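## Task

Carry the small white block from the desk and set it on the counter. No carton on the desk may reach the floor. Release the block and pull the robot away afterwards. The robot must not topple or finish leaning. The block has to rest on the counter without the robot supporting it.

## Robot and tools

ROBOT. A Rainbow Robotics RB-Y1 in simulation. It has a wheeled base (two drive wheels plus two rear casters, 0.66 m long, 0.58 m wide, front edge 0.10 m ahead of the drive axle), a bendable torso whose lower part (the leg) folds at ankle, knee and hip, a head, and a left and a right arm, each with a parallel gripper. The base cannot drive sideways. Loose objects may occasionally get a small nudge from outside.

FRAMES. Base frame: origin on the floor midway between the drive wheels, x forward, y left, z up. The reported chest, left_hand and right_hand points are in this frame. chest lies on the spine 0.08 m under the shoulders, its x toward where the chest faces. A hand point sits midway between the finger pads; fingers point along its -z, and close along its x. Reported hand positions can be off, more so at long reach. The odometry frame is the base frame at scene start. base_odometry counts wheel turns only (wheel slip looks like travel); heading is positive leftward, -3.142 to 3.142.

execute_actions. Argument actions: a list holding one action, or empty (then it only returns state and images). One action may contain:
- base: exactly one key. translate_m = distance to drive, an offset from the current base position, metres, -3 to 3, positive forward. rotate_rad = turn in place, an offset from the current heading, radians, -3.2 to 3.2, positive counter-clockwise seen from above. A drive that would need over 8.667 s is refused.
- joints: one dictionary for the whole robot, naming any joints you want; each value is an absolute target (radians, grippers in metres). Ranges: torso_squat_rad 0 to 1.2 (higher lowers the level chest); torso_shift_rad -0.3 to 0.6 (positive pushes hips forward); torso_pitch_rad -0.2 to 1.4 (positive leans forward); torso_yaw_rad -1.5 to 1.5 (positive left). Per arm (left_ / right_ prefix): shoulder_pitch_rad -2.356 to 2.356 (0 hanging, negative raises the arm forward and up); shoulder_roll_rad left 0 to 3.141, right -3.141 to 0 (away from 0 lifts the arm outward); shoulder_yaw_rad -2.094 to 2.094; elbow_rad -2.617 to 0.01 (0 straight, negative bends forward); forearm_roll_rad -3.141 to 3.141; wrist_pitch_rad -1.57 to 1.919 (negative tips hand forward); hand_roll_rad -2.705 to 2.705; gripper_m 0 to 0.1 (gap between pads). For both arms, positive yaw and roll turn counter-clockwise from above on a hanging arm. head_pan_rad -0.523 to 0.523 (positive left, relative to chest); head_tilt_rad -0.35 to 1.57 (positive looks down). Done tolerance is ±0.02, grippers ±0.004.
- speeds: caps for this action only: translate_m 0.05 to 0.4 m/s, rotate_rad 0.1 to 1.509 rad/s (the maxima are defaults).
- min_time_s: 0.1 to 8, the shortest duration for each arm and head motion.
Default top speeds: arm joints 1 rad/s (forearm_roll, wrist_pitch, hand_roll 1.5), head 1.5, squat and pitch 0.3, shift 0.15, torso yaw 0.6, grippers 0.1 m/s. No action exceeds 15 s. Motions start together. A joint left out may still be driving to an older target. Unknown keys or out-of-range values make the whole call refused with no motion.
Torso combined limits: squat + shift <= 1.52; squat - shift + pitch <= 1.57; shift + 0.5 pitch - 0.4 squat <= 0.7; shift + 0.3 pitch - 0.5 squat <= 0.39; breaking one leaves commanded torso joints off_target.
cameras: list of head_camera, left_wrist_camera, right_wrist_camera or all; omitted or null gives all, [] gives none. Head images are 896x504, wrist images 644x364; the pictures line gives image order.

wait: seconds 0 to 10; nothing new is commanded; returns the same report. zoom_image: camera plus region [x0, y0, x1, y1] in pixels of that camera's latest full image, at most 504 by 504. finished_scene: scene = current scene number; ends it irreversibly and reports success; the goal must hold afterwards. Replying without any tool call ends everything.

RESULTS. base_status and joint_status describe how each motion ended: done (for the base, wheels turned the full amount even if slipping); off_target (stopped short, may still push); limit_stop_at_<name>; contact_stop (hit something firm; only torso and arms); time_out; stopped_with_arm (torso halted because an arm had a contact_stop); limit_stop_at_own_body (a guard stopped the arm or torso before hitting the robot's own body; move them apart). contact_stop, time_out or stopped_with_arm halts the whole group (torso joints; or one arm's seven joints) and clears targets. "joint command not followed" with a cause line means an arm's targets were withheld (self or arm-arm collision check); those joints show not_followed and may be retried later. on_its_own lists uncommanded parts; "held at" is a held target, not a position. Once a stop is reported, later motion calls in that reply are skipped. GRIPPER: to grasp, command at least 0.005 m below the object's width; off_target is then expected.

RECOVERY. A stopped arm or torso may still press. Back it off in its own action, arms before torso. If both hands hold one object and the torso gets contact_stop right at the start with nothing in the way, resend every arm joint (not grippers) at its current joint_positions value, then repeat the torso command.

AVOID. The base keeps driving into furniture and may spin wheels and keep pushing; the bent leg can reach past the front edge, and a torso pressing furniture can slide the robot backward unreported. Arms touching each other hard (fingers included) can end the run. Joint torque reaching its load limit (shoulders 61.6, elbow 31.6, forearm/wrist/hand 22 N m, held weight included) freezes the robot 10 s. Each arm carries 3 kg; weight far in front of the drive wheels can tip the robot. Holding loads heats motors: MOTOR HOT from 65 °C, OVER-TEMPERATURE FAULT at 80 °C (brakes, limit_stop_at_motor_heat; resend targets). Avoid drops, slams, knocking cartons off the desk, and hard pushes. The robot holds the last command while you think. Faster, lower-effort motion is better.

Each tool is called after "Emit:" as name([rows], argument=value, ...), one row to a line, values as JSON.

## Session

Emit:
execute_actions(actions=[])

Scene clock: 0.00 s.
base_odometry: x=+0.000 y=+0.000 heading=+0.000 (m, m, rad; odometry frame)
base_status: not commanded
joint_positions: torso_squat_rad=+0.350 torso_shift_rad=+0.000 torso_pitch_rad=+0.001 torso_yaw_rad=+0.001 left_shoulder_pitch_rad=-0.015 left_shoulder_roll_rad=+0.021 left_shoulder_yaw_rad=-0.040 left_elbow_rad=-0.122 left_forearm_roll_rad=+0.031 left_wrist_pitch_rad=-0.046 left_hand_roll_rad=+0.036 left_gripper_m=+0.100 right_shoulder_pitch_rad=-0.029 right_shoulder_roll_rad=-0.015 right_shoulder_yaw_rad=-0.008 right_elbow_rad=-0.222 right_forearm_roll_rad=+0.016 right_wrist_pitch_rad=+0.046 right_hand_roll_rad=+0.002 right_gripper_m=+0.100 head_pan_rad=-0.001 head_tilt_rad=+0.400
joint_status: not commanded
chest: x=-0.2275 y=-0.0002 z=+1.2475 quat_wxyz=(+1.000, +0.000, +0.001, +0.000) (m; base frame)
left_hand: x=-0.1480 y=+0.2334 z=+0.5675 quat_wxyz=(+0.996, +0.007, -0.090, +0.011) (m; base frame)
right_hand: x=-0.1097 y=-0.2312 z=+0.5709 quat_wxyz=(+0.995, -0.008, -0.101, +0.011) (m; base frame)
pictures: head_camera, left_wrist_camera, right_wrist_camera
camera_calibration (this result's frames):
head_camera: T_world_to_cam=[[0.0155867, -0.999009, -0.0416946, 0.0652426], [-0.428532, 0.0310013, -0.902995, 1.27902], [0.903392, 0.0319421, -0.427624, 0.752352], [0, 0, 0, 1]] pos_world=[-0.132585, 0.00149488, 1.47939]
left_wrist_camera: T_world_to_cam=[[0.97949, 0.0620212, 0.191708, 0.0182051], [-0.0629165, -0.809728, 0.583422, -0.108719], [0.191416, -0.583518, -0.789219, 0.696732], [0, 0, 0, 1]] pos_world=[-0.158037, 0.317394, 0.609814]
right_wrist_camera: T_world_to_cam=[[-0.982354, -0.0389967, -0.18292, -0.0143999], [-0.149682, 0.750335, 0.643888, -0.182302], [0.112142, 0.659906, -0.742932, 0.67821], [0, 0, 0, 1]] pos_world=[-0.117489, -0.311329, 0.618612]
Images, in order (width x height): head_camera 896x504, left_wrist_camera 644x364, right_wrist_camera 644x364.

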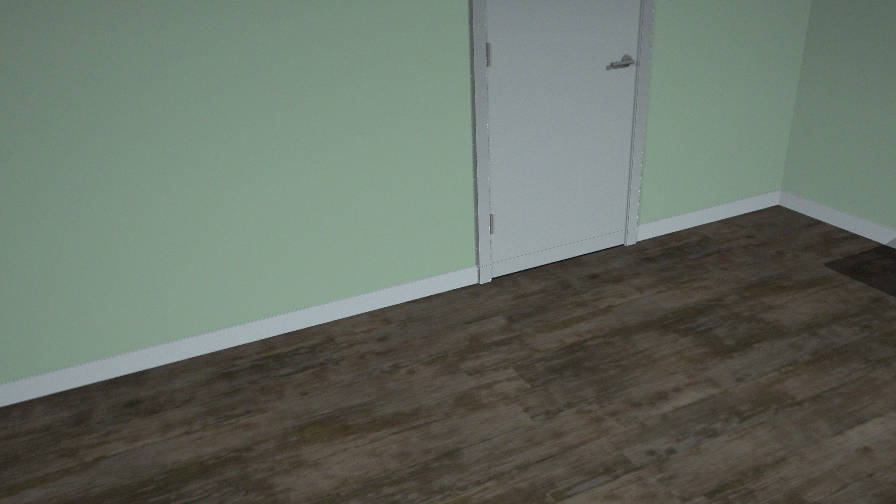

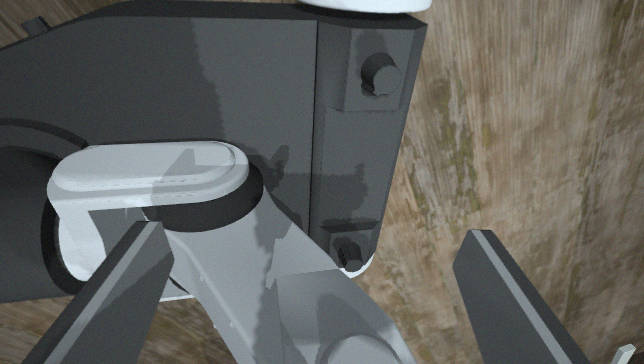

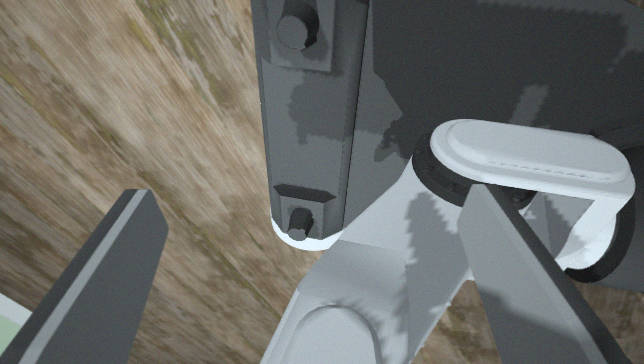

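Emit:
execute_actions([
  {"base": {"rotate_rad": -1.2}, "joints": {"head_tilt_rad": 0.3}},
], cameras=["head_camera"])

Scene clock: 6.87 s.
base_odometry: x=+0.000 y=+0.000 heading=-1.199 (m, m, rad; odometry frame)
base_status: done
joint_positions: torso_squat_rad=+0.350 torso_shift_rad=+0.000 torso_pitch_rad=+0.001 torso_yaw_rad=+0.001 left_shoulder_pitch_rad=-0.015 left_shoulder_roll_rad=+0.021 left_shoulder_yaw_rad=-0.040 left_elbow_rad=-0.122 left_forearm_roll_rad=+0.031 left_wrist_pitch_rad=-0.046 left_hand_roll_rad=+0.036 left_gripper_m=+0.100 right_shoulder_pitch_rad=-0.029 right_shoulder_roll_rad=-0.015 right_shoulder_yaw_rad=-0.008 right_elbow_rad=-0.222 right_forearm_roll_rad=+0.016 right_wrist_pitch_rad=+0.046 right_hand_roll_rad=+0.002 right_gripper_m=+0.100 head_pan_rad=-0.001 head_tilt_rad=+0.300
joint_status: all done
chest: x=-0.2275 y=-0.0002 z=+1.2475 quat_wxyz=(+1.000, +0.000, +0.001, +0.000) (m; base frame)
left_hand: x=-0.1480 y=+0.2334 z=+0.5675 quat_wxyz=(+0.996, +0.007, -0.090, +0.011) (m; base frame)
right_hand: x=-0.1097 y=-0.2312 z=+0.5709 quat_wxyz=(+0.995, -0.008, -0.101, +0.011) (m; base frame)
pictures: head_camera
camera_calibration (this result's frames):
head_camera: T_world_to_cam=[[0.0196437, -0.999008, -0.0399522, 0.063585], [-0.336729, 0.0310148, -0.941091, 1.35301], [0.941397, 0.0319396, -0.335786, 0.627216], [0, 0, 0, 1]] pos_world=[-0.13611, 0.00152555, 1.48646]
Images, in order (width x height): head_camera 896x504.

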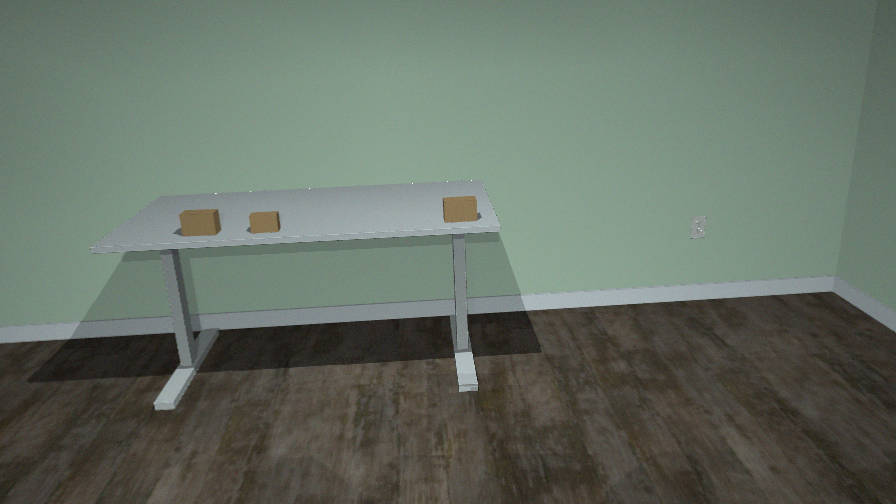

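Emit:
zoom_image(camera="head_camera", region=[80, 150, 520, 270])

Region (80, 150, 520, 270) of head_camera's 896x504 image, scaled by 1.145, with more detail than that image has; it fills the top 137 rows of this view, and the rest is white.

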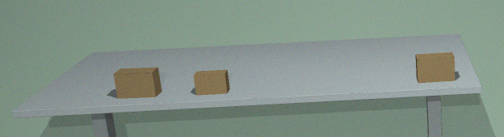

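Emit:
execute_actions([
  {"base": {"rotate_rad": 0.27}},
], cameras=[])

Emit:
execute_actions([
  {"base": {"translate_m": 1.6}, "joints": {"head_tilt_rad": 0.8}},
], cameras=["head_camera"])

Scene clock: 20.40 s.
base_odometry: x=+0.000 y=+0.000 heading=-0.930 (m, m, rad; odometry frame)
base_status: done
joint_positions: torso_squat_rad=+0.350 torso_shift_rad=+0.000 torso_pitch_rad=+0.001 torso_yaw_rad=+0.001 left_shoulder_pitch_rad=-0.015 left_shoulder_roll_rad=+0.021 left_shoulder_yaw_rad=-0.040 left_elbow_rad=-0.122 left_forearm_roll_rad=+0.031 left_wrist_pitch_rad=-0.046 left_hand_roll_rad=+0.036 left_gripper_m=+0.100 right_shoulder_pitch_rad=-0.029 right_shoulder_roll_rad=-0.015 right_shoulder_yaw_rad=-0.008 right_elbow_rad=-0.222 right_forearm_roll_rad=+0.016 right_wrist_pitch_rad=+0.046 right_hand_roll_rad=+0.002 right_gripper_m=+0.100 head_pan_rad=-0.001 head_tilt_rad=+0.300
joint_status: not commanded
chest: x=-0.2275 y=-0.0002 z=+1.2475 quat_wxyz=(+1.000, +0.000, +0.001, +0.000) (m; base frame)
left_hand: x=-0.1480 y=+0.2334 z=+0.5675 quat_wxyz=(+0.996, +0.007, -0.090, +0.011) (m; base frame)
right_hand: x=-0.1097 y=-0.2312 z=+0.5709 quat_wxyz=(+0.995, -0.008, -0.101, +0.011) (m; base frame)
pictures: none
No camera images: the call's "cameras" was empty. Leave "cameras" out to get every camera's image.

Scene clock: 26.00 s.
base_odometry: x=+0.955 y=-1.284 heading=-0.932 (m, m, rad; odometry frame)
base_status: done
joint_positions: torso_squat_rad=+0.350 torso_shift_rad=+0.000 torso_pitch_rad=+0.001 torso_yaw_rad=+0.001 left_shoulder_pitch_rad=-0.015 left_shoulder_roll_rad=+0.021 left_shoulder_yaw_rad=-0.040 left_elbow_rad=-0.122 left_forearm_roll_rad=+0.031 left_wrist_pitch_rad=-0.046 left_hand_roll_rad=+0.036 left_gripper_m=+0.100 right_shoulder_pitch_rad=-0.029 right_shoulder_roll_rad=-0.015 right_shoulder_yaw_rad=-0.008 right_elbow_rad=-0.222 right_forearm_roll_rad=+0.016 right_wrist_pitch_rad=+0.046 right_hand_roll_rad=+0.002 right_gripper_m=+0.100 head_pan_rad=-0.001 head_tilt_rad=+0.800
joint_status: all done
chest: x=-0.2275 y=-0.0002 z=+1.2475 quat_wxyz=(+1.000, +0.000, +0.001, +0.000) (m; base frame)
left_hand: x=-0.1479 y=+0.2334 z=+0.5675 quat_wxyz=(+0.996, +0.007, -0.090, +0.011) (m; base frame)
right_hand: x=-0.1097 y=-0.2312 z=+0.5709 quat_wxyz=(+0.995, -0.008, -0.101, +0.011) (m; base frame)
pictures: head_camera
camera_calibration (this result's frames):
head_camera: T_world_to_cam=[[-0.00183976, -0.999015, -0.0443406, 0.0654809], [-0.746719, 0.0308651, -0.664423, 0.868421], [0.665137, 0.0318876, -0.74604, 1.16431], [0, 0, 0, 1]] pos_world=[-0.125839, 0.00148549, 1.44852]
Images, in order (width x height): head_camera 896x504.

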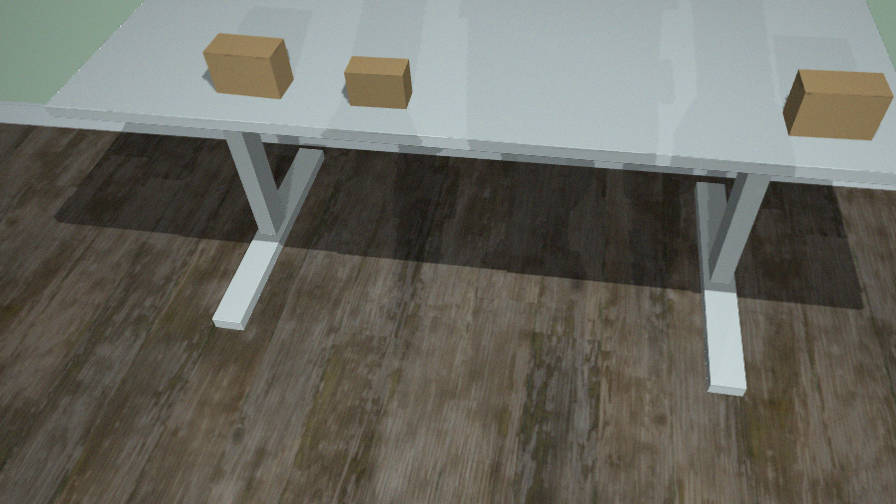

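Emit:
execute_actions([
  {"joints": {"head_tilt_rad": 0.6}},
], cameras=["head_camera"])

Scene clock: 28.87 s.
base_odometry: x=+0.955 y=-1.284 heading=-0.932 (m, m, rad; odometry frame)
base_status: not commanded
joint_positions: torso_squat_rad=+0.350 torso_shift_rad=+0.000 torso_pitch_rad=+0.001 torso_yaw_rad=+0.001 left_shoulder_pitch_rad=-0.015 left_shoulder_roll_rad=+0.021 left_shoulder_yaw_rad=-0.040 left_elbow_rad=-0.122 left_forearm_roll_rad=+0.031 left_wrist_pitch_rad=-0.046 left_hand_roll_rad=+0.036 left_gripper_m=+0.100 right_shoulder_pitch_rad=-0.029 right_shoulder_roll_rad=-0.015 right_shoulder_yaw_rad=-0.008 right_elbow_rad=-0.222 right_forearm_roll_rad=+0.016 right_wrist_pitch_rad=+0.046 right_hand_roll_rad=+0.002 right_gripper_m=+0.100 head_pan_rad=-0.001 head_tilt_rad=+0.600
joint_status: all done
chest: x=-0.2275 y=-0.0002 z=+1.2475 quat_wxyz=(+1.000, +0.000, +0.001, +0.000) (m; base frame)
left_hand: x=-0.1479 y=+0.2334 z=+0.5675 quat_wxyz=(+0.996, +0.007, -0.090, +0.011) (m; base frame)
right_hand: x=-0.1097 y=-0.2312 z=+0.5709 quat_wxyz=(+0.995, -0.008, -0.101, +0.011) (m; base frame)
pictures: head_camera
camera_calibration (this result's frames):
head_camera: T_world_to_cam=[[0.00699018, -0.999011, -0.0439018, 0.0666577], [-0.599896, 0.0309358, -0.799479, 1.09405], [0.800047, 0.0319251, -0.599087, 0.979271], [0, 0, 0, 1]] pos_world=[-0.127612, 0.00148307, 1.46427]
Images, in order (width x height): head_camera 896x504.

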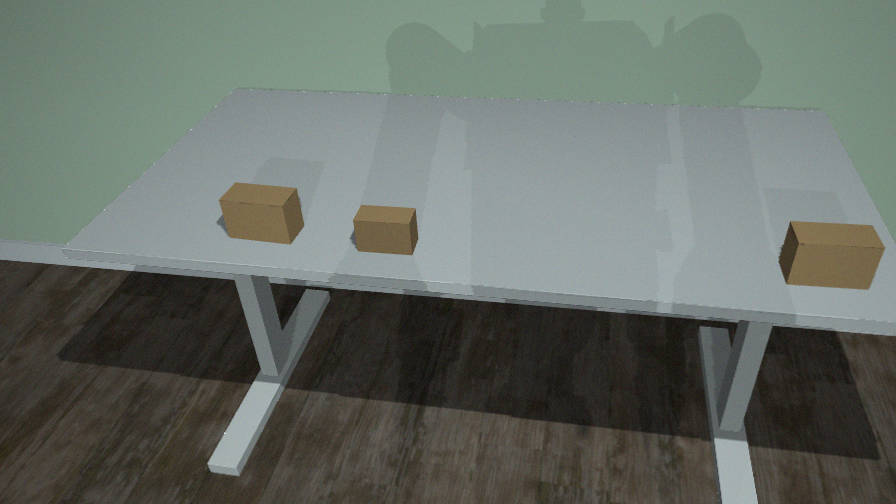

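Emit:
zoom_image(camera="head_camera", region=[200, 140, 450, 270])

Region (200, 140, 450, 270) of head_camera's 896x504 image, scaled by 2.016, with more detail than that image has; it fills the top 262 rows of this view, and the rest is white.

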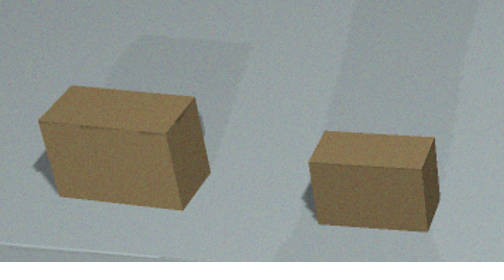

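Emit:
execute_actions([
  {"base": {"translate_m": 0.3}, "joints": {"torso_pitch_rad": 0.4, "head_tilt_rad": 0.5}},
], cameras=["head_camera"])

Scene clock: 45.83 s.
base_odometry: x=+1.133 y=-1.525 heading=-0.933 (m, m, rad; odometry frame)
base_status: done
joint_positions: torso_squat_rad=+0.350 torso_shift_rad=+0.000 torso_pitch_rad=+0.400 torso_yaw_rad=+0.001 left_shoulder_pitch_rad=-0.015 left_shoulder_roll_rad=+0.021 left_shoulder_yaw_rad=-0.040 left_elbow_rad=-0.122 left_forearm_roll_rad=+0.031 left_wrist_pitch_rad=-0.046 left_hand_roll_rad=+0.036 left_gripper_m=+0.100 right_shoulder_pitch_rad=-0.029 right_shoulder_roll_rad=-0.015 right_shoulder_yaw_rad=-0.008 right_elbow_rad=-0.222 right_forearm_roll_rad=+0.016 right_wrist_pitch_rad=+0.046 right_hand_roll_rad=+0.002 right_gripper_m=+0.100 head_pan_rad=-0.001 head_tilt_rad=+0.500
joint_status: all done
chest: x=-0.1073 y=-0.0002 z=+1.2231 quat_wxyz=(+0.980, +0.000, +0.199, +0.001) (m; base frame)
left_hand: x=-0.2981 y=+0.2334 z=+0.5655 quat_wxyz=(+0.994, +0.009, +0.109, +0.009) (m; base frame)
right_hand: x=-0.2615 y=-0.2312 z=+0.5538 quat_wxyz=(+0.995, -0.006, +0.098, +0.013) (m; base frame)
pictures: head_camera
camera_calibration (this result's frames):
head_camera: T_world_to_cam=[[-0.0061379, -0.999009, -0.044073, 0.0632812], [-0.808656, 0.0308856, -0.587471, 0.874232], [0.58825, 0.032034, -0.808044, 1.08352], [0, 0, 0, 1]] pos_world=[0.0699602, 0.00150779, 1.39191]
Images, in order (width x height): head_camera 896x504.

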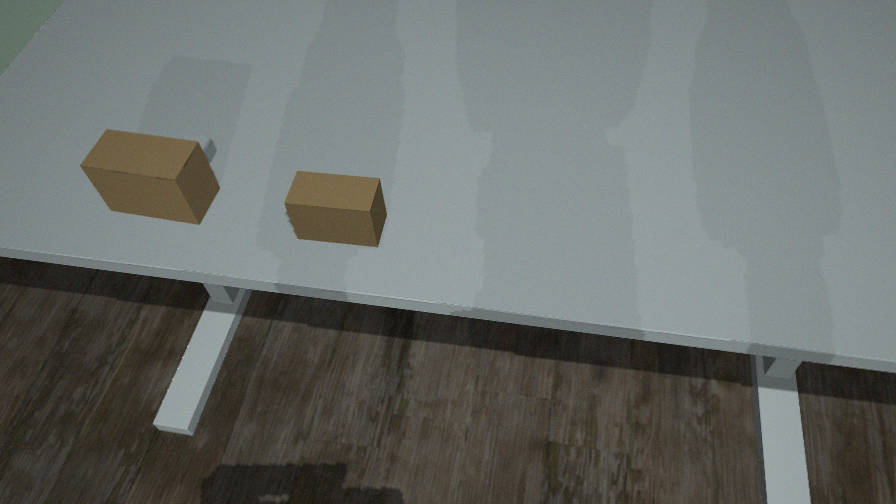

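Emit:
zoom_image(camera="head_camera", region=[60, 80, 300, 240])

Region (60, 80, 300, 240) of head_camera's 896x504 image, scaled by 2.100, with more detail than that image has.

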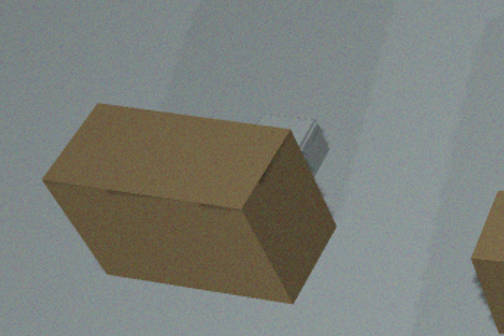

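Emit:
execute_actions([
  {"base": {"rotate_rad": 0.09}, "joints": {"torso_pitch_rad": 0.7, "torso_squat_rad": 0.2, "left_shoulder_pitch_rad": -1.308, "left_shoulder_roll_rad": 0.645, "left_shoulder_yaw_rad": 0.048, "left_elbow_rad": -1.326, "left_forearm_roll_rad": 0.45, "left_wrist_pitch_rad": 1.9, "left_hand_roll_rad": -1.727, "head_tilt_rad": 0.15}},
], cameras=["head_camera"])

Scene clock: 91.00 s.
base_odometry: x=+1.134 y=-1.525 heading=-0.844 (m, m, rad; odometry frame)
base_status: done
joint_positions: torso_squat_rad=+0.200 torso_shift_rad=+0.000 torso_pitch_rad=+0.700 torso_yaw_rad=+0.001 left_shoulder_pitch_rad=-1.308 left_shoulder_roll_rad=+0.645 left_shoulder_yaw_rad=+0.048 left_elbow_rad=-1.326 left_forearm_roll_rad=+0.450 left_wrist_pitch_rad=+1.900 left_hand_roll_rad=-1.727 left_gripper_m=+0.100 right_shoulder_pitch_rad=-0.029 right_shoulder_roll_rad=-0.015 right_shoulder_yaw_rad=-0.008 right_elbow_rad=-0.222 right_forearm_roll_rad=+0.016 right_wrist_pitch_rad=+0.046 right_hand_roll_rad=+0.002 right_gripper_m=+0.100 head_pan_rad=-0.001 head_tilt_rad=+0.150
joint_status: all done
chest: x=-0.0287 y=-0.0002 z=+1.2033 quat_wxyz=(+0.939, +0.000, +0.343, +0.001) (m; base frame)
left_hand: x=+0.4772 y=+0.2865 z=+0.9278 quat_wxyz=(+0.577, +0.038, +0.006, -0.816) (m; base frame)
right_hand: x=-0.3736 y=-0.2312 z=+0.6094 quat_wxyz=(+0.969, -0.004, +0.246, +0.013) (m; base frame)
pictures: head_camera
camera_calibration (this result's frames):
head_camera: T_world_to_cam=[[-0.00394303, -0.999, -0.0445281, 0.0619089], [-0.778023, 0.0310388, -0.627469, 0.99305], [0.628224, 0.0321697, -0.777367, 0.917718], [0, 0, 0, 1]] pos_world=[0.196327, 0.00150114, 1.33927]
Images, in order (width x height): head_camera 896x504.

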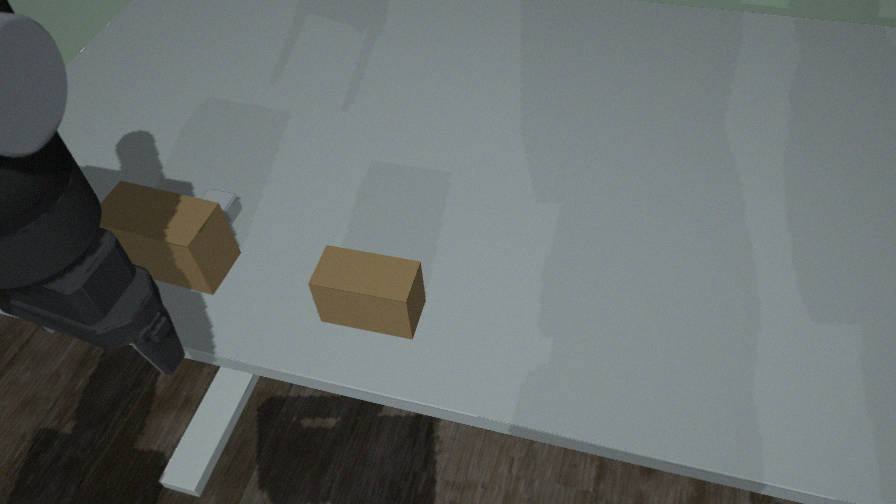

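Emit:
execute_actions([
  {"base": {"translate_m": 0.27}},
], cameras=["head_camera", "left_wrist_camera"])

Scene clock: 97.37 s.
base_odometry: x=+1.313 y=-1.727 heading=-0.844 (m, m, rad; odometry frame)
base_status: done
joint_positions: torso_squat_rad=+0.200 torso_shift_rad=+0.000 torso_pitch_rad=+0.700 torso_yaw_rad=+0.001 left_shoulder_pitch_rad=-1.308 left_shoulder_roll_rad=+0.645 left_shoulder_yaw_rad=+0.048 left_elbow_rad=-1.326 left_forearm_roll_rad=+0.450 left_wrist_pitch_rad=+1.900 left_hand_roll_rad=-1.727 left_gripper_m=+0.100 right_shoulder_pitch_rad=-0.029 right_shoulder_roll_rad=-0.015 right_shoulder_yaw_rad=-0.008 right_elbow_rad=-0.222 right_forearm_roll_rad=+0.016 right_wrist_pitch_rad=+0.046 right_hand_roll_rad=+0.002 right_gripper_m=+0.100 head_pan_rad=-0.001 head_tilt_rad=+0.150
joint_status: not commanded
chest: x=-0.0286 y=-0.0002 z=+1.2032 quat_wxyz=(+0.939, +0.000, +0.343, +0.001) (m; base frame)
left_hand: x=+0.4771 y=+0.2865 z=+0.9276 quat_wxyz=(+0.577, +0.038, +0.006, -0.816) (m; base frame)
right_hand: x=-0.3737 y=-0.2312 z=+0.6094 quat_wxyz=(+0.969, -0.004, +0.246, +0.013) (m; base frame)
pictures: head_camera, left_wrist_camera
camera_calibration (this result's frames):
head_camera: T_world_to_cam=[[-0.00394595, -0.999001, -0.0445132, 0.0618977], [-0.778171, 0.0310241, -0.627286, 0.992875], [0.62804, 0.0321636, -0.777516, 0.917797], [0, 0, 0, 1]] pos_world=[0.196458, 0.00151308, 1.33917]
left_wrist_camera: T_world_to_cam=[[-0.292304, -0.954656, -0.0564855, 0.461899], [-0.796709, 0.210421, 0.566549, -0.162983], [-0.528974, 0.210607, -0.82209, 1.03899], [0, 0, 0, 1]] pos_world=[0.554761, 0.256432, 0.972567]
Images, in order (width x height): head_camera 896x504, left_wrist_camera 644x364.

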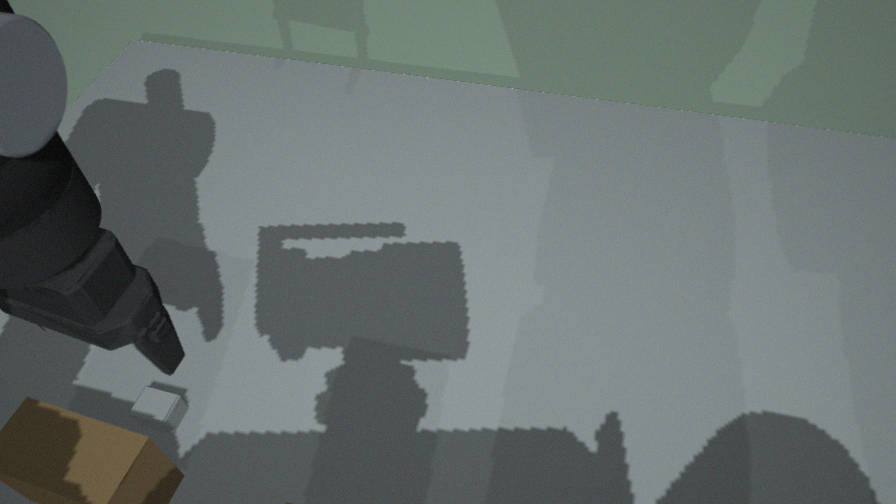

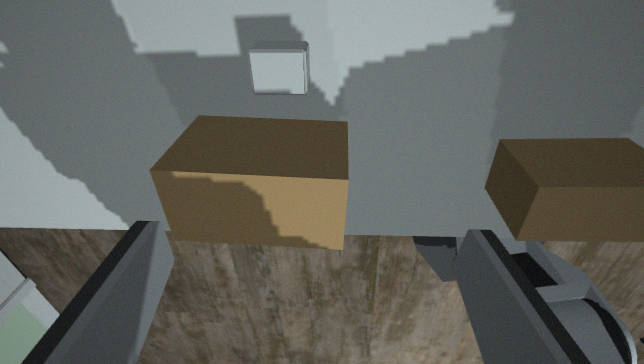

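Emit:
execute_actions([
  {"base": {"rotate_rad": 0.05}},
], cameras=[])

Emit:
execute_actions([
  {"base": {"translate_m": 0.04}, "joints": {"torso_squat_rad": 0.6}},
], cameras=["head_camera", "left_wrist_camera"])

Scene clock: 121.43 s.
base_odometry: x=+1.313 y=-1.727 heading=-0.795 (m, m, rad; odometry frame)
base_status: done
joint_positions: torso_squat_rad=+0.200 torso_shift_rad=+0.000 torso_pitch_rad=+0.700 torso_yaw_rad=+0.001 left_shoulder_pitch_rad=-1.308 left_shoulder_roll_rad=+0.645 left_shoulder_yaw_rad=+0.048 left_elbow_rad=-1.326 left_forearm_roll_rad=+0.450 left_wrist_pitch_rad=+1.900 left_hand_roll_rad=-1.727 left_gripper_m=+0.100 right_shoulder_pitch_rad=-0.029 right_shoulder_roll_rad=-0.015 right_shoulder_yaw_rad=-0.008 right_elbow_rad=-0.222 right_forearm_roll_rad=+0.016 right_wrist_pitch_rad=+0.046 right_hand_roll_rad=+0.002 right_gripper_m=+0.100 head_pan_rad=-0.001 head_tilt_rad=+0.150
joint_status: not commanded
chest: x=-0.0286 y=-0.0002 z=+1.2032 quat_wxyz=(+0.939, +0.000, +0.343, +0.001) (m; base frame)
left_hand: x=+0.4771 y=+0.2865 z=+0.9276 quat_wxyz=(+0.577, +0.038, +0.006, -0.816) (m; base frame)
right_hand: x=-0.3737 y=-0.2312 z=+0.6094 quat_wxyz=(+0.969, -0.004, +0.246, +0.013) (m; base frame)
pictures: none
No camera images: the call's "cameras" was empty. Leave "cameras" out to get every camera's image.

Scene clock: 123.53 s.
base_odometry: x=+1.341 y=-1.756 heading=-0.795 (m, m, rad; odometry frame)
base_status: done
joint_positions: torso_squat_rad=+0.600 torso_shift_rad=+0.000 torso_pitch_rad=+0.700 torso_yaw_rad=+0.001 left_shoulder_pitch_rad=-1.308 left_shoulder_roll_rad=+0.645 left_shoulder_yaw_rad=+0.048 left_elbow_rad=-1.326 left_forearm_roll_rad=+0.450 left_wrist_pitch_rad=+1.900 left_hand_roll_rad=-1.727 left_gripper_m=+0.100 right_shoulder_pitch_rad=-0.029 right_shoulder_roll_rad=-0.015 right_shoulder_yaw_rad=-0.008 right_elbow_rad=-0.222 right_forearm_roll_rad=+0.016 right_wrist_pitch_rad=+0.046 right_hand_roll_rad=+0.002 right_gripper_m=+0.100 head_pan_rad=-0.001 head_tilt_rad=+0.150
joint_status: all done
chest: x=-0.0287 y=-0.0002 z=+1.0949 quat_wxyz=(+0.939, +0.000, +0.343, +0.001) (m; base frame)
left_hand: x=+0.4770 y=+0.2866 z=+0.8194 quat_wxyz=(+0.577, +0.038, +0.006, -0.816) (m; base frame)
right_hand: x=-0.3737 y=-0.2311 z=+0.5011 quat_wxyz=(+0.969, -0.004, +0.246, +0.013) (m; base frame)
pictures: head_camera, left_wrist_camera
camera_calibration (this result's frames):
head_camera: T_world_to_cam=[[-0.0039299, -0.999001, -0.0445067, 0.0571086], [-0.778027, 0.0310149, -0.627464, 0.925044], [0.628218, 0.0321616, -0.777372, 0.833538], [0, 0, 0, 1]] pos_world=[0.196291, 0.00155348, 1.23094]
left_wrist_camera: T_world_to_cam=[[-0.292277, -0.954661, -0.0565311, 0.455831], [-0.796817, 0.210412, 0.566401, -0.101594], [-0.528826, 0.210591, -0.822189, 0.95001], [0, 0, 0, 1]] pos_world=[0.554667, 0.256477, 0.864399]
Images, in order (width x height): head_camera 896x504, left_wrist_camera 644x364.

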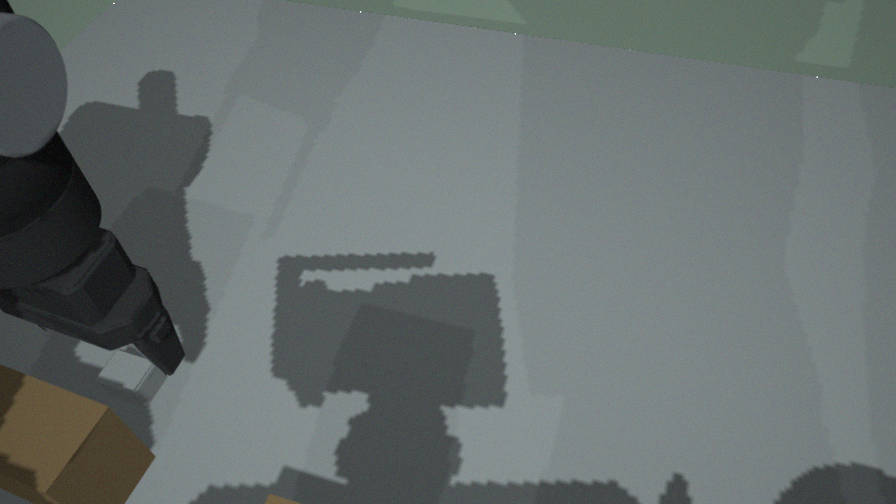

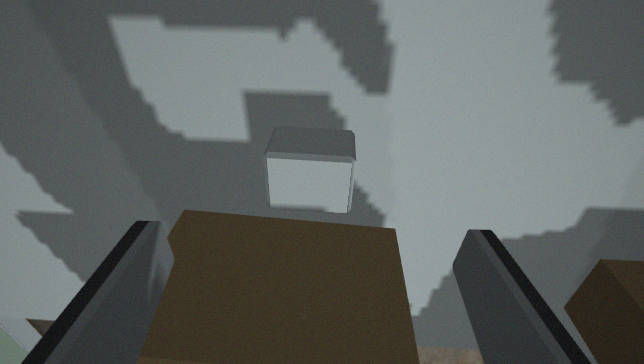

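Emit:
execute_actions([
  {"base": {"translate_m": 0.03}, "joints": {"torso_squat_rad": 0.74}},
], cameras=["head_camera", "left_wrist_camera"])

Scene clock: 138.07 s.
base_odometry: x=+1.362 y=-1.777 heading=-0.794 (m, m, rad; odometry frame)
base_status: done
joint_positions: torso_squat_rad=+0.740 torso_shift_rad=+0.000 torso_pitch_rad=+0.700 torso_yaw_rad=+0.001 left_shoulder_pitch_rad=-1.308 left_shoulder_roll_rad=+0.645 left_shoulder_yaw_rad=+0.048 left_elbow_rad=-1.326 left_forearm_roll_rad=+0.450 left_wrist_pitch_rad=+1.900 left_hand_roll_rad=-1.727 left_gripper_m=+0.100 right_shoulder_pitch_rad=-0.029 right_shoulder_roll_rad=-0.015 right_shoulder_yaw_rad=-0.008 right_elbow_rad=-0.222 right_forearm_roll_rad=+0.016 right_wrist_pitch_rad=+0.046 right_hand_roll_rad=+0.002 right_gripper_m=+0.100 head_pan_rad=-0.001 head_tilt_rad=+0.150
joint_status: all done
chest: x=-0.0287 y=-0.0002 z=+1.0341 quat_wxyz=(+0.939, +0.000, +0.343, +0.001) (m; base frame)
left_hand: x=+0.4770 y=+0.2866 z=+0.7586 quat_wxyz=(+0.577, +0.038, +0.006, -0.816) (m; base frame)
right_hand: x=-0.3737 y=-0.2311 z=+0.4403 quat_wxyz=(+0.969, -0.004, +0.246, +0.013) (m; base frame)
pictures: head_camera, left_wrist_camera
camera_calibration (this result's frames):
head_camera: T_world_to_cam=[[-0.00393067, -0.999001, -0.0445046, 0.0544201], [-0.778055, 0.0310128, -0.62743, 0.886863], [0.628184, 0.0321608, -0.7774, 0.786276], [0, 0, 0, 1]] pos_world=[0.196316, 0.00157442, 1.17012]
left_wrist_camera: T_world_to_cam=[[-0.29229, -0.954659, -0.0564965, 0.452381], [-0.796789, 0.210433, 0.566432, -0.0671735], [-0.528861, 0.210578, -0.82217, 0.899998], [0, 0, 0, 1]] pos_world=[0.554677, 0.256486, 0.803559]
Images, in order (width x height): head_camera 896x504, left_wrist_camera 644x364.

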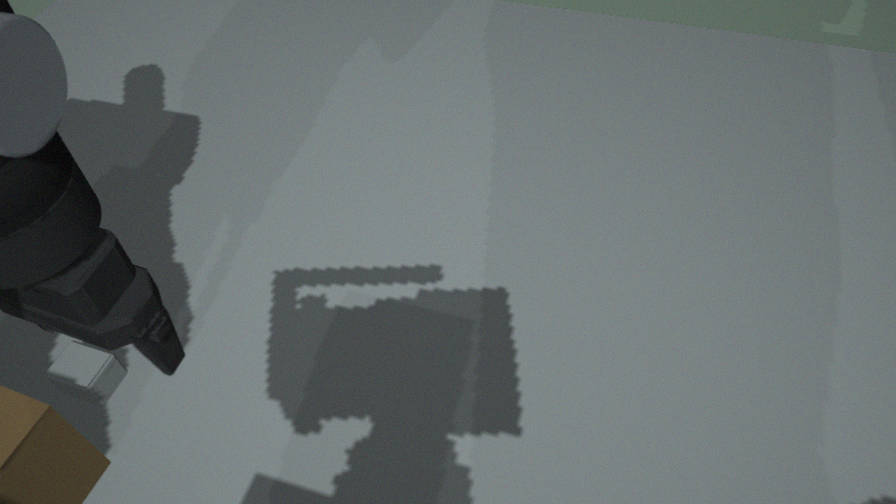

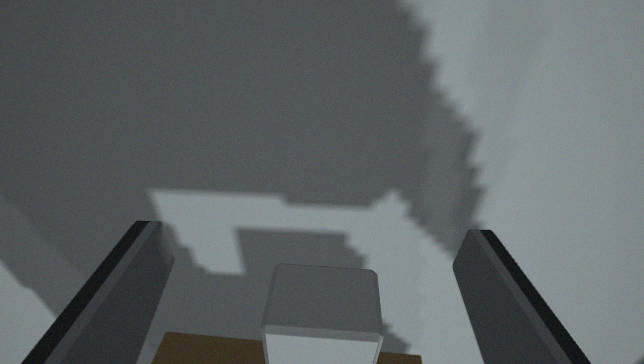

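Emit:
execute_actions([
  {"joints": {"left_gripper_m": 0.01}},
], cameras=["left_wrist_camera"])

Scene clock: 143.57 s.
base_odometry: x=+1.362 y=-1.777 heading=-0.794 (m, m, rad; odometry frame)
base_status: not commanded
joint_positions: torso_squat_rad=+0.740 torso_shift_rad=+0.000 torso_pitch_rad=+0.700 torso_yaw_rad=+0.001 left_shoulder_pitch_rad=-1.308 left_shoulder_roll_rad=+0.645 left_shoulder_yaw_rad=+0.048 left_elbow_rad=-1.326 left_forearm_roll_rad=+0.450 left_wrist_pitch_rad=+1.900 left_hand_roll_rad=-1.727 left_gripper_m=+0.010 right_shoulder_pitch_rad=-0.029 right_shoulder_roll_rad=-0.015 right_shoulder_yaw_rad=-0.008 right_elbow_rad=-0.222 right_forearm_roll_rad=+0.016 right_wrist_pitch_rad=+0.046 right_hand_roll_rad=+0.002 right_gripper_m=+0.100 head_pan_rad=-0.001 head_tilt_rad=+0.150
joint_status: all done
chest: x=-0.0287 y=-0.0002 z=+1.0341 quat_wxyz=(+0.939, +0.000, +0.343, +0.001) (m; base frame)
left_hand: x=+0.4770 y=+0.2866 z=+0.7586 quat_wxyz=(+0.577, +0.038, +0.006, -0.816) (m; base frame)
right_hand: x=-0.3737 y=-0.2311 z=+0.4403 quat_wxyz=(+0.969, -0.004, +0.246, +0.013) (m; base frame)
pictures: left_wrist_camera
camera_calibration (this result's frames):
left_wrist_camera: T_world_to_cam=[[-0.29229, -0.95466, -0.0564966, 0.452382], [-0.796789, 0.210433, 0.566432, -0.0671739], [-0.528861, 0.210578, -0.822169, 0.899998], [0, 0, 0, 1]] pos_world=[0.554677, 0.256486, 0.803559]
Images, in order (width x height): left_wrist_camera 644x364.

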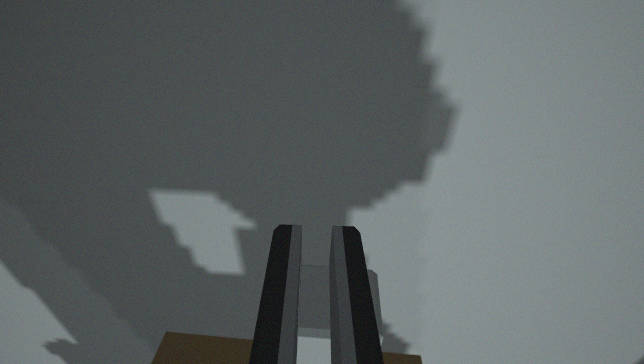

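Emit:
execute_actions([
  {"base": {"translate_m": -0.03}, "joints": {"left_gripper_m": 0.1}},
], cameras=["left_wrist_camera"])

Scene clock: 157.40 s.
base_odometry: x=+1.341 y=-1.756 heading=-0.795 (m, m, rad; odometry frame)
base_status: done
joint_positions: torso_squat_rad=+0.740 torso_shift_rad=+0.000 torso_pitch_rad=+0.700 torso_yaw_rad=+0.001 left_shoulder_pitch_rad=-1.308 left_shoulder_roll_rad=+0.645 left_shoulder_yaw_rad=+0.048 left_elbow_rad=-1.326 left_forearm_roll_rad=+0.450 left_wrist_pitch_rad=+1.900 left_hand_roll_rad=-1.727 left_gripper_m=+0.100 right_shoulder_pitch_rad=-0.029 right_shoulder_roll_rad=-0.015 right_shoulder_yaw_rad=-0.008 right_elbow_rad=-0.222 right_forearm_roll_rad=+0.016 right_wrist_pitch_rad=+0.046 right_hand_roll_rad=+0.002 right_gripper_m=+0.100 head_pan_rad=-0.001 head_tilt_rad=+0.150
joint_status: all done
chest: x=-0.0287 y=-0.0002 z=+1.0341 quat_wxyz=(+0.939, +0.000, +0.343, +0.001) (m; base frame)
left_hand: x=+0.4770 y=+0.2866 z=+0.7585 quat_wxyz=(+0.577, +0.038, +0.006, -0.816) (m; base frame)
right_hand: x=-0.3737 y=-0.2311 z=+0.4403 quat_wxyz=(+0.969, -0.004, +0.246, +0.013) (m; base frame)
pictures: left_wrist_camera
camera_calibration (this result's frames):
left_wrist_camera: T_world_to_cam=[[-0.292278, -0.954665, -0.0564729, 0.452356], [-0.796737, 0.210415, 0.566512, -0.0672627], [-0.528946, 0.210573, -0.822116, 0.89995], [0, 0, 0, 1]] pos_world=[0.554648, 0.256496, 0.803514]
Images, in order (width x height): left_wrist_camera 644x364.

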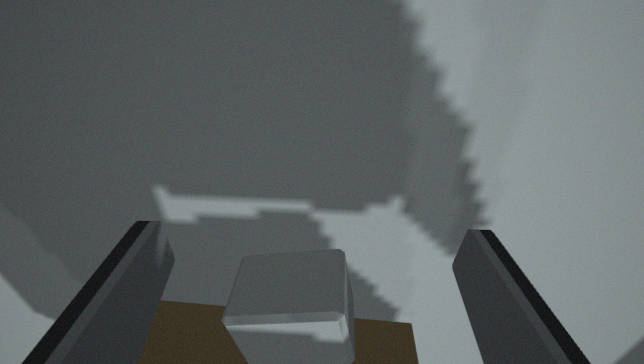

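Emit:
execute_actions(actions=[], cameras=["head_camera"])

Scene clock: 160.73 s.
base_odometry: x=+1.341 y=-1.756 heading=-0.795 (m, m, rad; odometry frame)
base_status: done
joint_positions: torso_squat_rad=+0.740 torso_shift_rad=+0.000 torso_pitch_rad=+0.700 torso_yaw_rad=+0.001 left_shoulder_pitch_rad=-1.308 left_shoulder_roll_rad=+0.645 left_shoulder_yaw_rad=+0.048 left_elbow_rad=-1.326 left_forearm_roll_rad=+0.450 left_wrist_pitch_rad=+1.900 left_hand_roll_rad=-1.727 left_gripper_m=+0.100 right_shoulder_pitch_rad=-0.029 right_shoulder_roll_rad=-0.015 right_shoulder_yaw_rad=-0.008 right_elbow_rad=-0.222 right_forearm_roll_rad=+0.016 right_wrist_pitch_rad=+0.046 right_hand_roll_rad=+0.002 right_gripper_m=+0.100 head_pan_rad=-0.001 head_tilt_rad=+0.150
joint_status: all done
chest: x=-0.0287 y=-0.0002 z=+1.0341 quat_wxyz=(+0.939, +0.000, +0.343, +0.001) (m; base frame)
left_hand: x=+0.4770 y=+0.2866 z=+0.7585 quat_wxyz=(+0.577, +0.038, +0.006, -0.816) (m; base frame)
right_hand: x=-0.3737 y=-0.2311 z=+0.4403 quat_wxyz=(+0.969, -0.004, +0.246, +0.013) (m; base frame)
pictures: head_camera
camera_calibration (this result's frames):
head_camera: T_world_to_cam=[[-0.00393297, -0.999001, -0.0445036, 0.054419], [-0.778061, 0.0310136, -0.627422, 0.886853], [0.628176, 0.0321589, -0.777406, 0.786288], [0, 0, 0, 1]] pos_world=[0.196313, 0.00157397, 1.17012]
Images, in order (width x height): head_camera 896x504.

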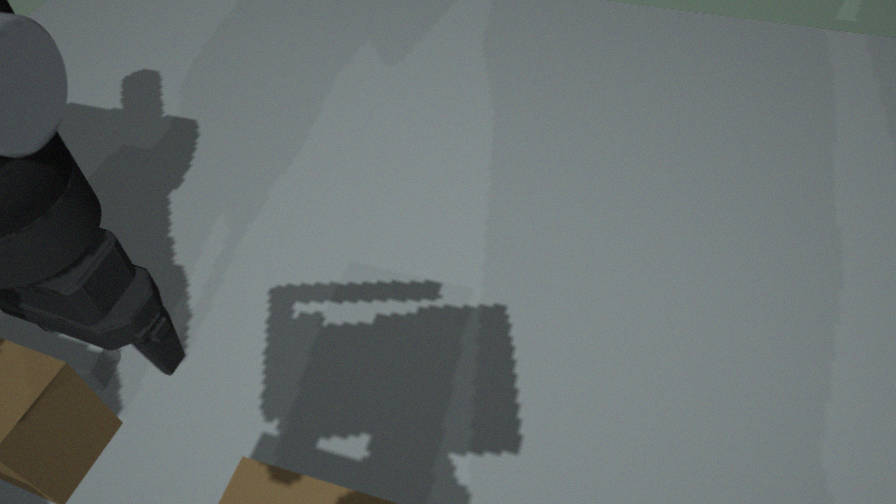

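Emit:
zoom_image(camera="head_camera", region=[0, 230, 260, 500])

Region (0, 230, 260, 500) of head_camera's 896x504 image, scaled by 1.867, with more detail than that image has; it fills the left 485 columns of this view, and the rest is white.

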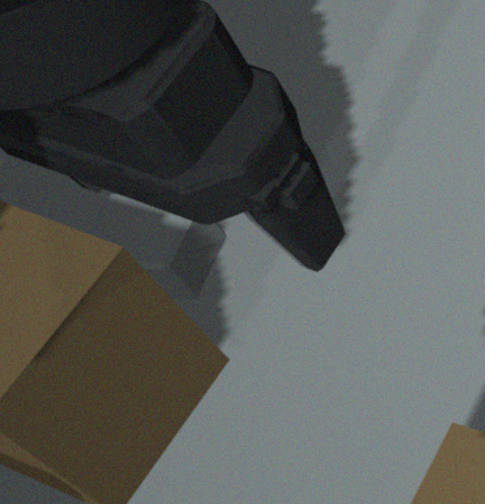

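Emit:
execute_actions([
  {"base": {"translate_m": -0.022}},
], cameras=["left_wrist_camera", "head_camera"])

Scene clock: 172.23 s.
base_odometry: x=+1.326 y=-1.740 heading=-0.797 (m, m, rad; odometry frame)
base_status: done
joint_positions: torso_squat_rad=+0.740 torso_shift_rad=+0.000 torso_pitch_rad=+0.700 torso_yaw_rad=+0.001 left_shoulder_pitch_rad=-1.308 left_shoulder_roll_rad=+0.645 left_shoulder_yaw_rad=+0.048 left_elbow_rad=-1.326 left_forearm_roll_rad=+0.450 left_wrist_pitch_rad=+1.900 left_hand_roll_rad=-1.727 left_gripper_m=+0.100 right_shoulder_pitch_rad=-0.029 right_shoulder_roll_rad=-0.015 right_shoulder_yaw_rad=-0.008 right_elbow_rad=-0.222 right_forearm_roll_rad=+0.016 right_wrist_pitch_rad=+0.046 right_hand_roll_rad=+0.002 right_gripper_m=+0.100 head_pan_rad=-0.001 head_tilt_rad=+0.150
joint_status: not commanded
chest: x=-0.0287 y=-0.0002 z=+1.0341 quat_wxyz=(+0.939, +0.000, +0.343, +0.001) (m; base frame)
left_hand: x=+0.4770 y=+0.2866 z=+0.7586 quat_wxyz=(+0.577, +0.038, +0.006, -0.816) (m; base frame)
right_hand: x=-0.3738 y=-0.2311 z=+0.4403 quat_wxyz=(+0.969, -0.004, +0.246, +0.013) (m; base frame)
pictures: head_camera, left_wrist_camera
camera_calibration (this result's frames):
head_camera: T_world_to_cam=[[-0.00393347, -0.999002, -0.0445017, 0.0544172], [-0.778033, 0.0310143, -0.627458, 0.886878], [0.628211, 0.0321557, -0.777378, 0.786277], [0, 0, 0, 1]] pos_world=[0.196287, 0.00157367, 1.17013]
left_wrist_camera: T_world_to_cam=[[-0.292279, -0.954665, -0.0564659, 0.452343], [-0.796742, 0.210422, 0.566502, -0.0672761], [-0.528938, 0.210566, -0.822123, 0.899956], [0, 0, 0, 1]] pos_world=[0.554629, 0.256492, 0.803529]
Images, in order (width x height): head_camera 896x504, left_wrist_camera 644x364.

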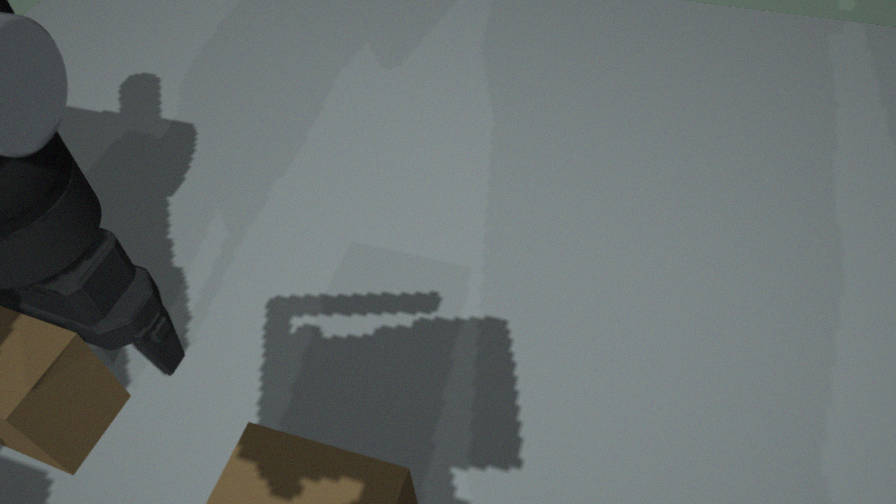

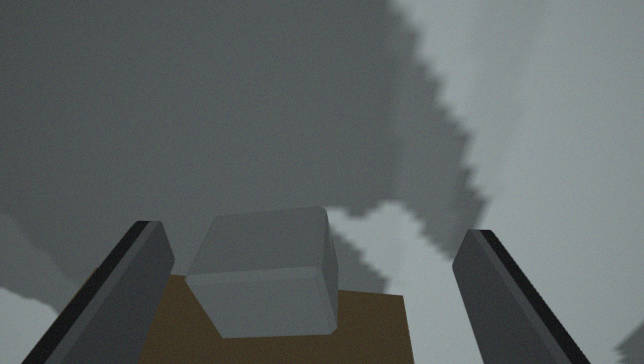

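Emit:
execute_actions([
  {"joints": {"left_gripper_m": 0.01}},
], cameras=["left_wrist_camera"])

Scene clock: 177.07 s.
base_odometry: x=+1.326 y=-1.740 heading=-0.797 (m, m, rad; odometry frame)
base_status: not commanded
joint_positions: torso_squat_rad=+0.740 torso_shift_rad=+0.000 torso_pitch_rad=+0.700 torso_yaw_rad=+0.001 left_shoulder_pitch_rad=-1.308 left_shoulder_roll_rad=+0.645 left_shoulder_yaw_rad=+0.048 left_elbow_rad=-1.326 left_forearm_roll_rad=+0.450 left_wrist_pitch_rad=+1.900 left_hand_roll_rad=-1.727 left_gripper_m=+0.039 right_shoulder_pitch_rad=-0.029 right_shoulder_roll_rad=-0.015 right_shoulder_yaw_rad=-0.008 right_elbow_rad=-0.222 right_forearm_roll_rad=+0.016 right_wrist_pitch_rad=+0.046 right_hand_roll_rad=+0.002 right_gripper_m=+0.100 head_pan_rad=-0.001 head_tilt_rad=+0.150
joint_status: left_gripper_m off_target (ended at +0.039, target +0.010)
chest: x=-0.0287 y=-0.0002 z=+1.0341 quat_wxyz=(+0.939, +0.000, +0.343, +0.001) (m; base frame)
left_hand: x=+0.4770 y=+0.2866 z=+0.7586 quat_wxyz=(+0.577, +0.038, +0.006, -0.816) (m; base frame)
right_hand: x=-0.3738 y=-0.2311 z=+0.4403 quat_wxyz=(+0.969, -0.004, +0.246, +0.013) (m; base frame)
pictures: left_wrist_camera
camera_calibration (this result's frames):
left_wrist_camera: T_world_to_cam=[[-0.29228, -0.954664, -0.0564661, 0.452343], [-0.796742, 0.210423, 0.566502, -0.0672763], [-0.528938, 0.210566, -0.822123, 0.899955], [0, 0, 0, 1]] pos_world=[0.554629, 0.256492, 0.803529]
Images, in order (width x height): left_wrist_camera 644x364.

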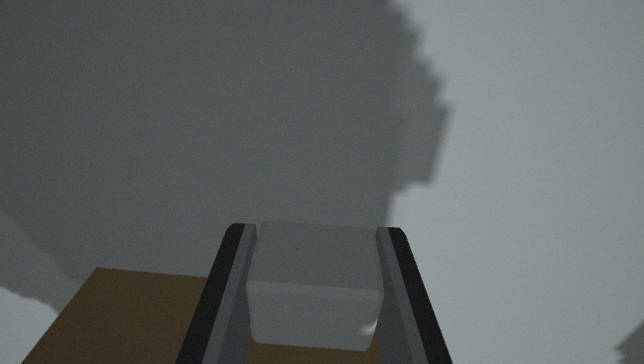

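Emit:
execute_actions([
  {"joints": {"torso_squat_rad": 0.2}},
], cameras=["head_camera", "left_wrist_camera"])

Scene clock: 183.60 s.
base_odometry: x=+1.326 y=-1.740 heading=-0.797 (m, m, rad; odometry frame)
base_status: not commanded
joint_positions: torso_squat_rad=+0.200 torso_shift_rad=+0.000 torso_pitch_rad=+0.700 torso_yaw_rad=+0.001 left_shoulder_pitch_rad=-1.308 left_shoulder_roll_rad=+0.645 left_shoulder_yaw_rad=+0.048 left_elbow_rad=-1.326 left_forearm_roll_rad=+0.450 left_wrist_pitch_rad=+1.900 left_hand_roll_rad=-1.727 left_gripper_m=+0.039 right_shoulder_pitch_rad=-0.029 right_shoulder_roll_rad=-0.015 right_shoulder_yaw_rad=-0.008 right_elbow_rad=-0.222 right_forearm_roll_rad=+0.016 right_wrist_pitch_rad=+0.046 right_hand_roll_rad=+0.002 right_gripper_m=+0.100 head_pan_rad=-0.001 head_tilt_rad=+0.150
joint_status: all done
chest: x=-0.0286 y=-0.0002 z=+1.2032 quat_wxyz=(+0.939, +0.000, +0.343, +0.001) (m; base frame)
left_hand: x=+0.4770 y=+0.2865 z=+0.9275 quat_wxyz=(+0.577, +0.038, +0.006, -0.816) (m; base frame)
right_hand: x=-0.3738 y=-0.2312 z=+0.6095 quat_wxyz=(+0.969, -0.004, +0.246, +0.013) (m; base frame)
pictures: head_camera, left_wrist_camera
camera_calibration (this result's frames):
head_camera: T_world_to_cam=[[-0.00394535, -0.999002, -0.0445007, 0.0618858], [-0.778203, 0.0310142, -0.627247, 0.992799], [0.628001, 0.0321559, -0.777548, 0.917842], [0, 0, 0, 1]] pos_world=[0.196438, 0.00151912, 1.33915]
left_wrist_camera: T_world_to_cam=[[-0.292297, -0.954664, -0.0563846, 0.461773], [-0.796588, 0.210426, 0.566718, -0.163212], [-0.52916, 0.210565, -0.82198, 1.03885], [0, 0, 0, 1]] pos_world=[0.554682, 0.256436, 0.972447]
Images, in order (width x height): head_camera 896x504, left_wrist_camera 644x364.

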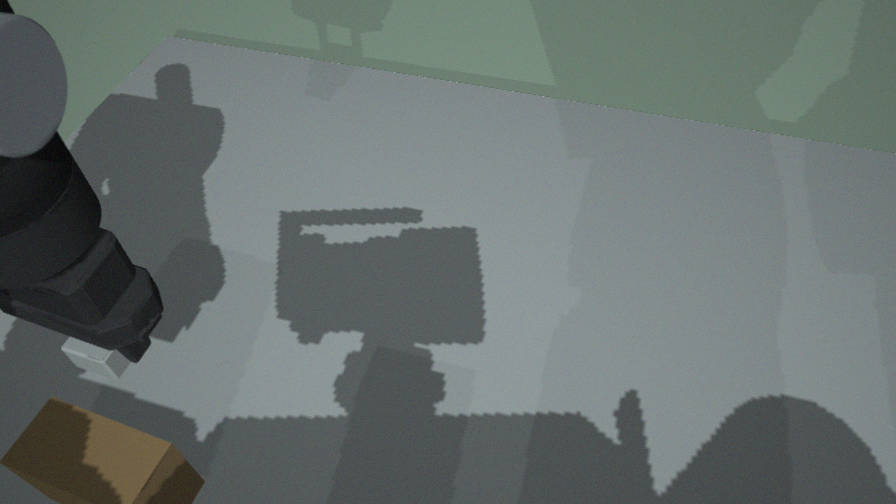

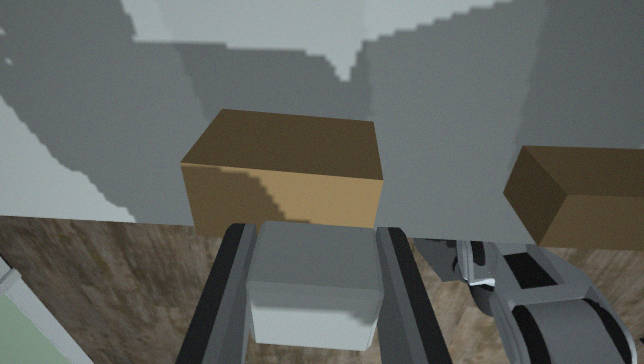

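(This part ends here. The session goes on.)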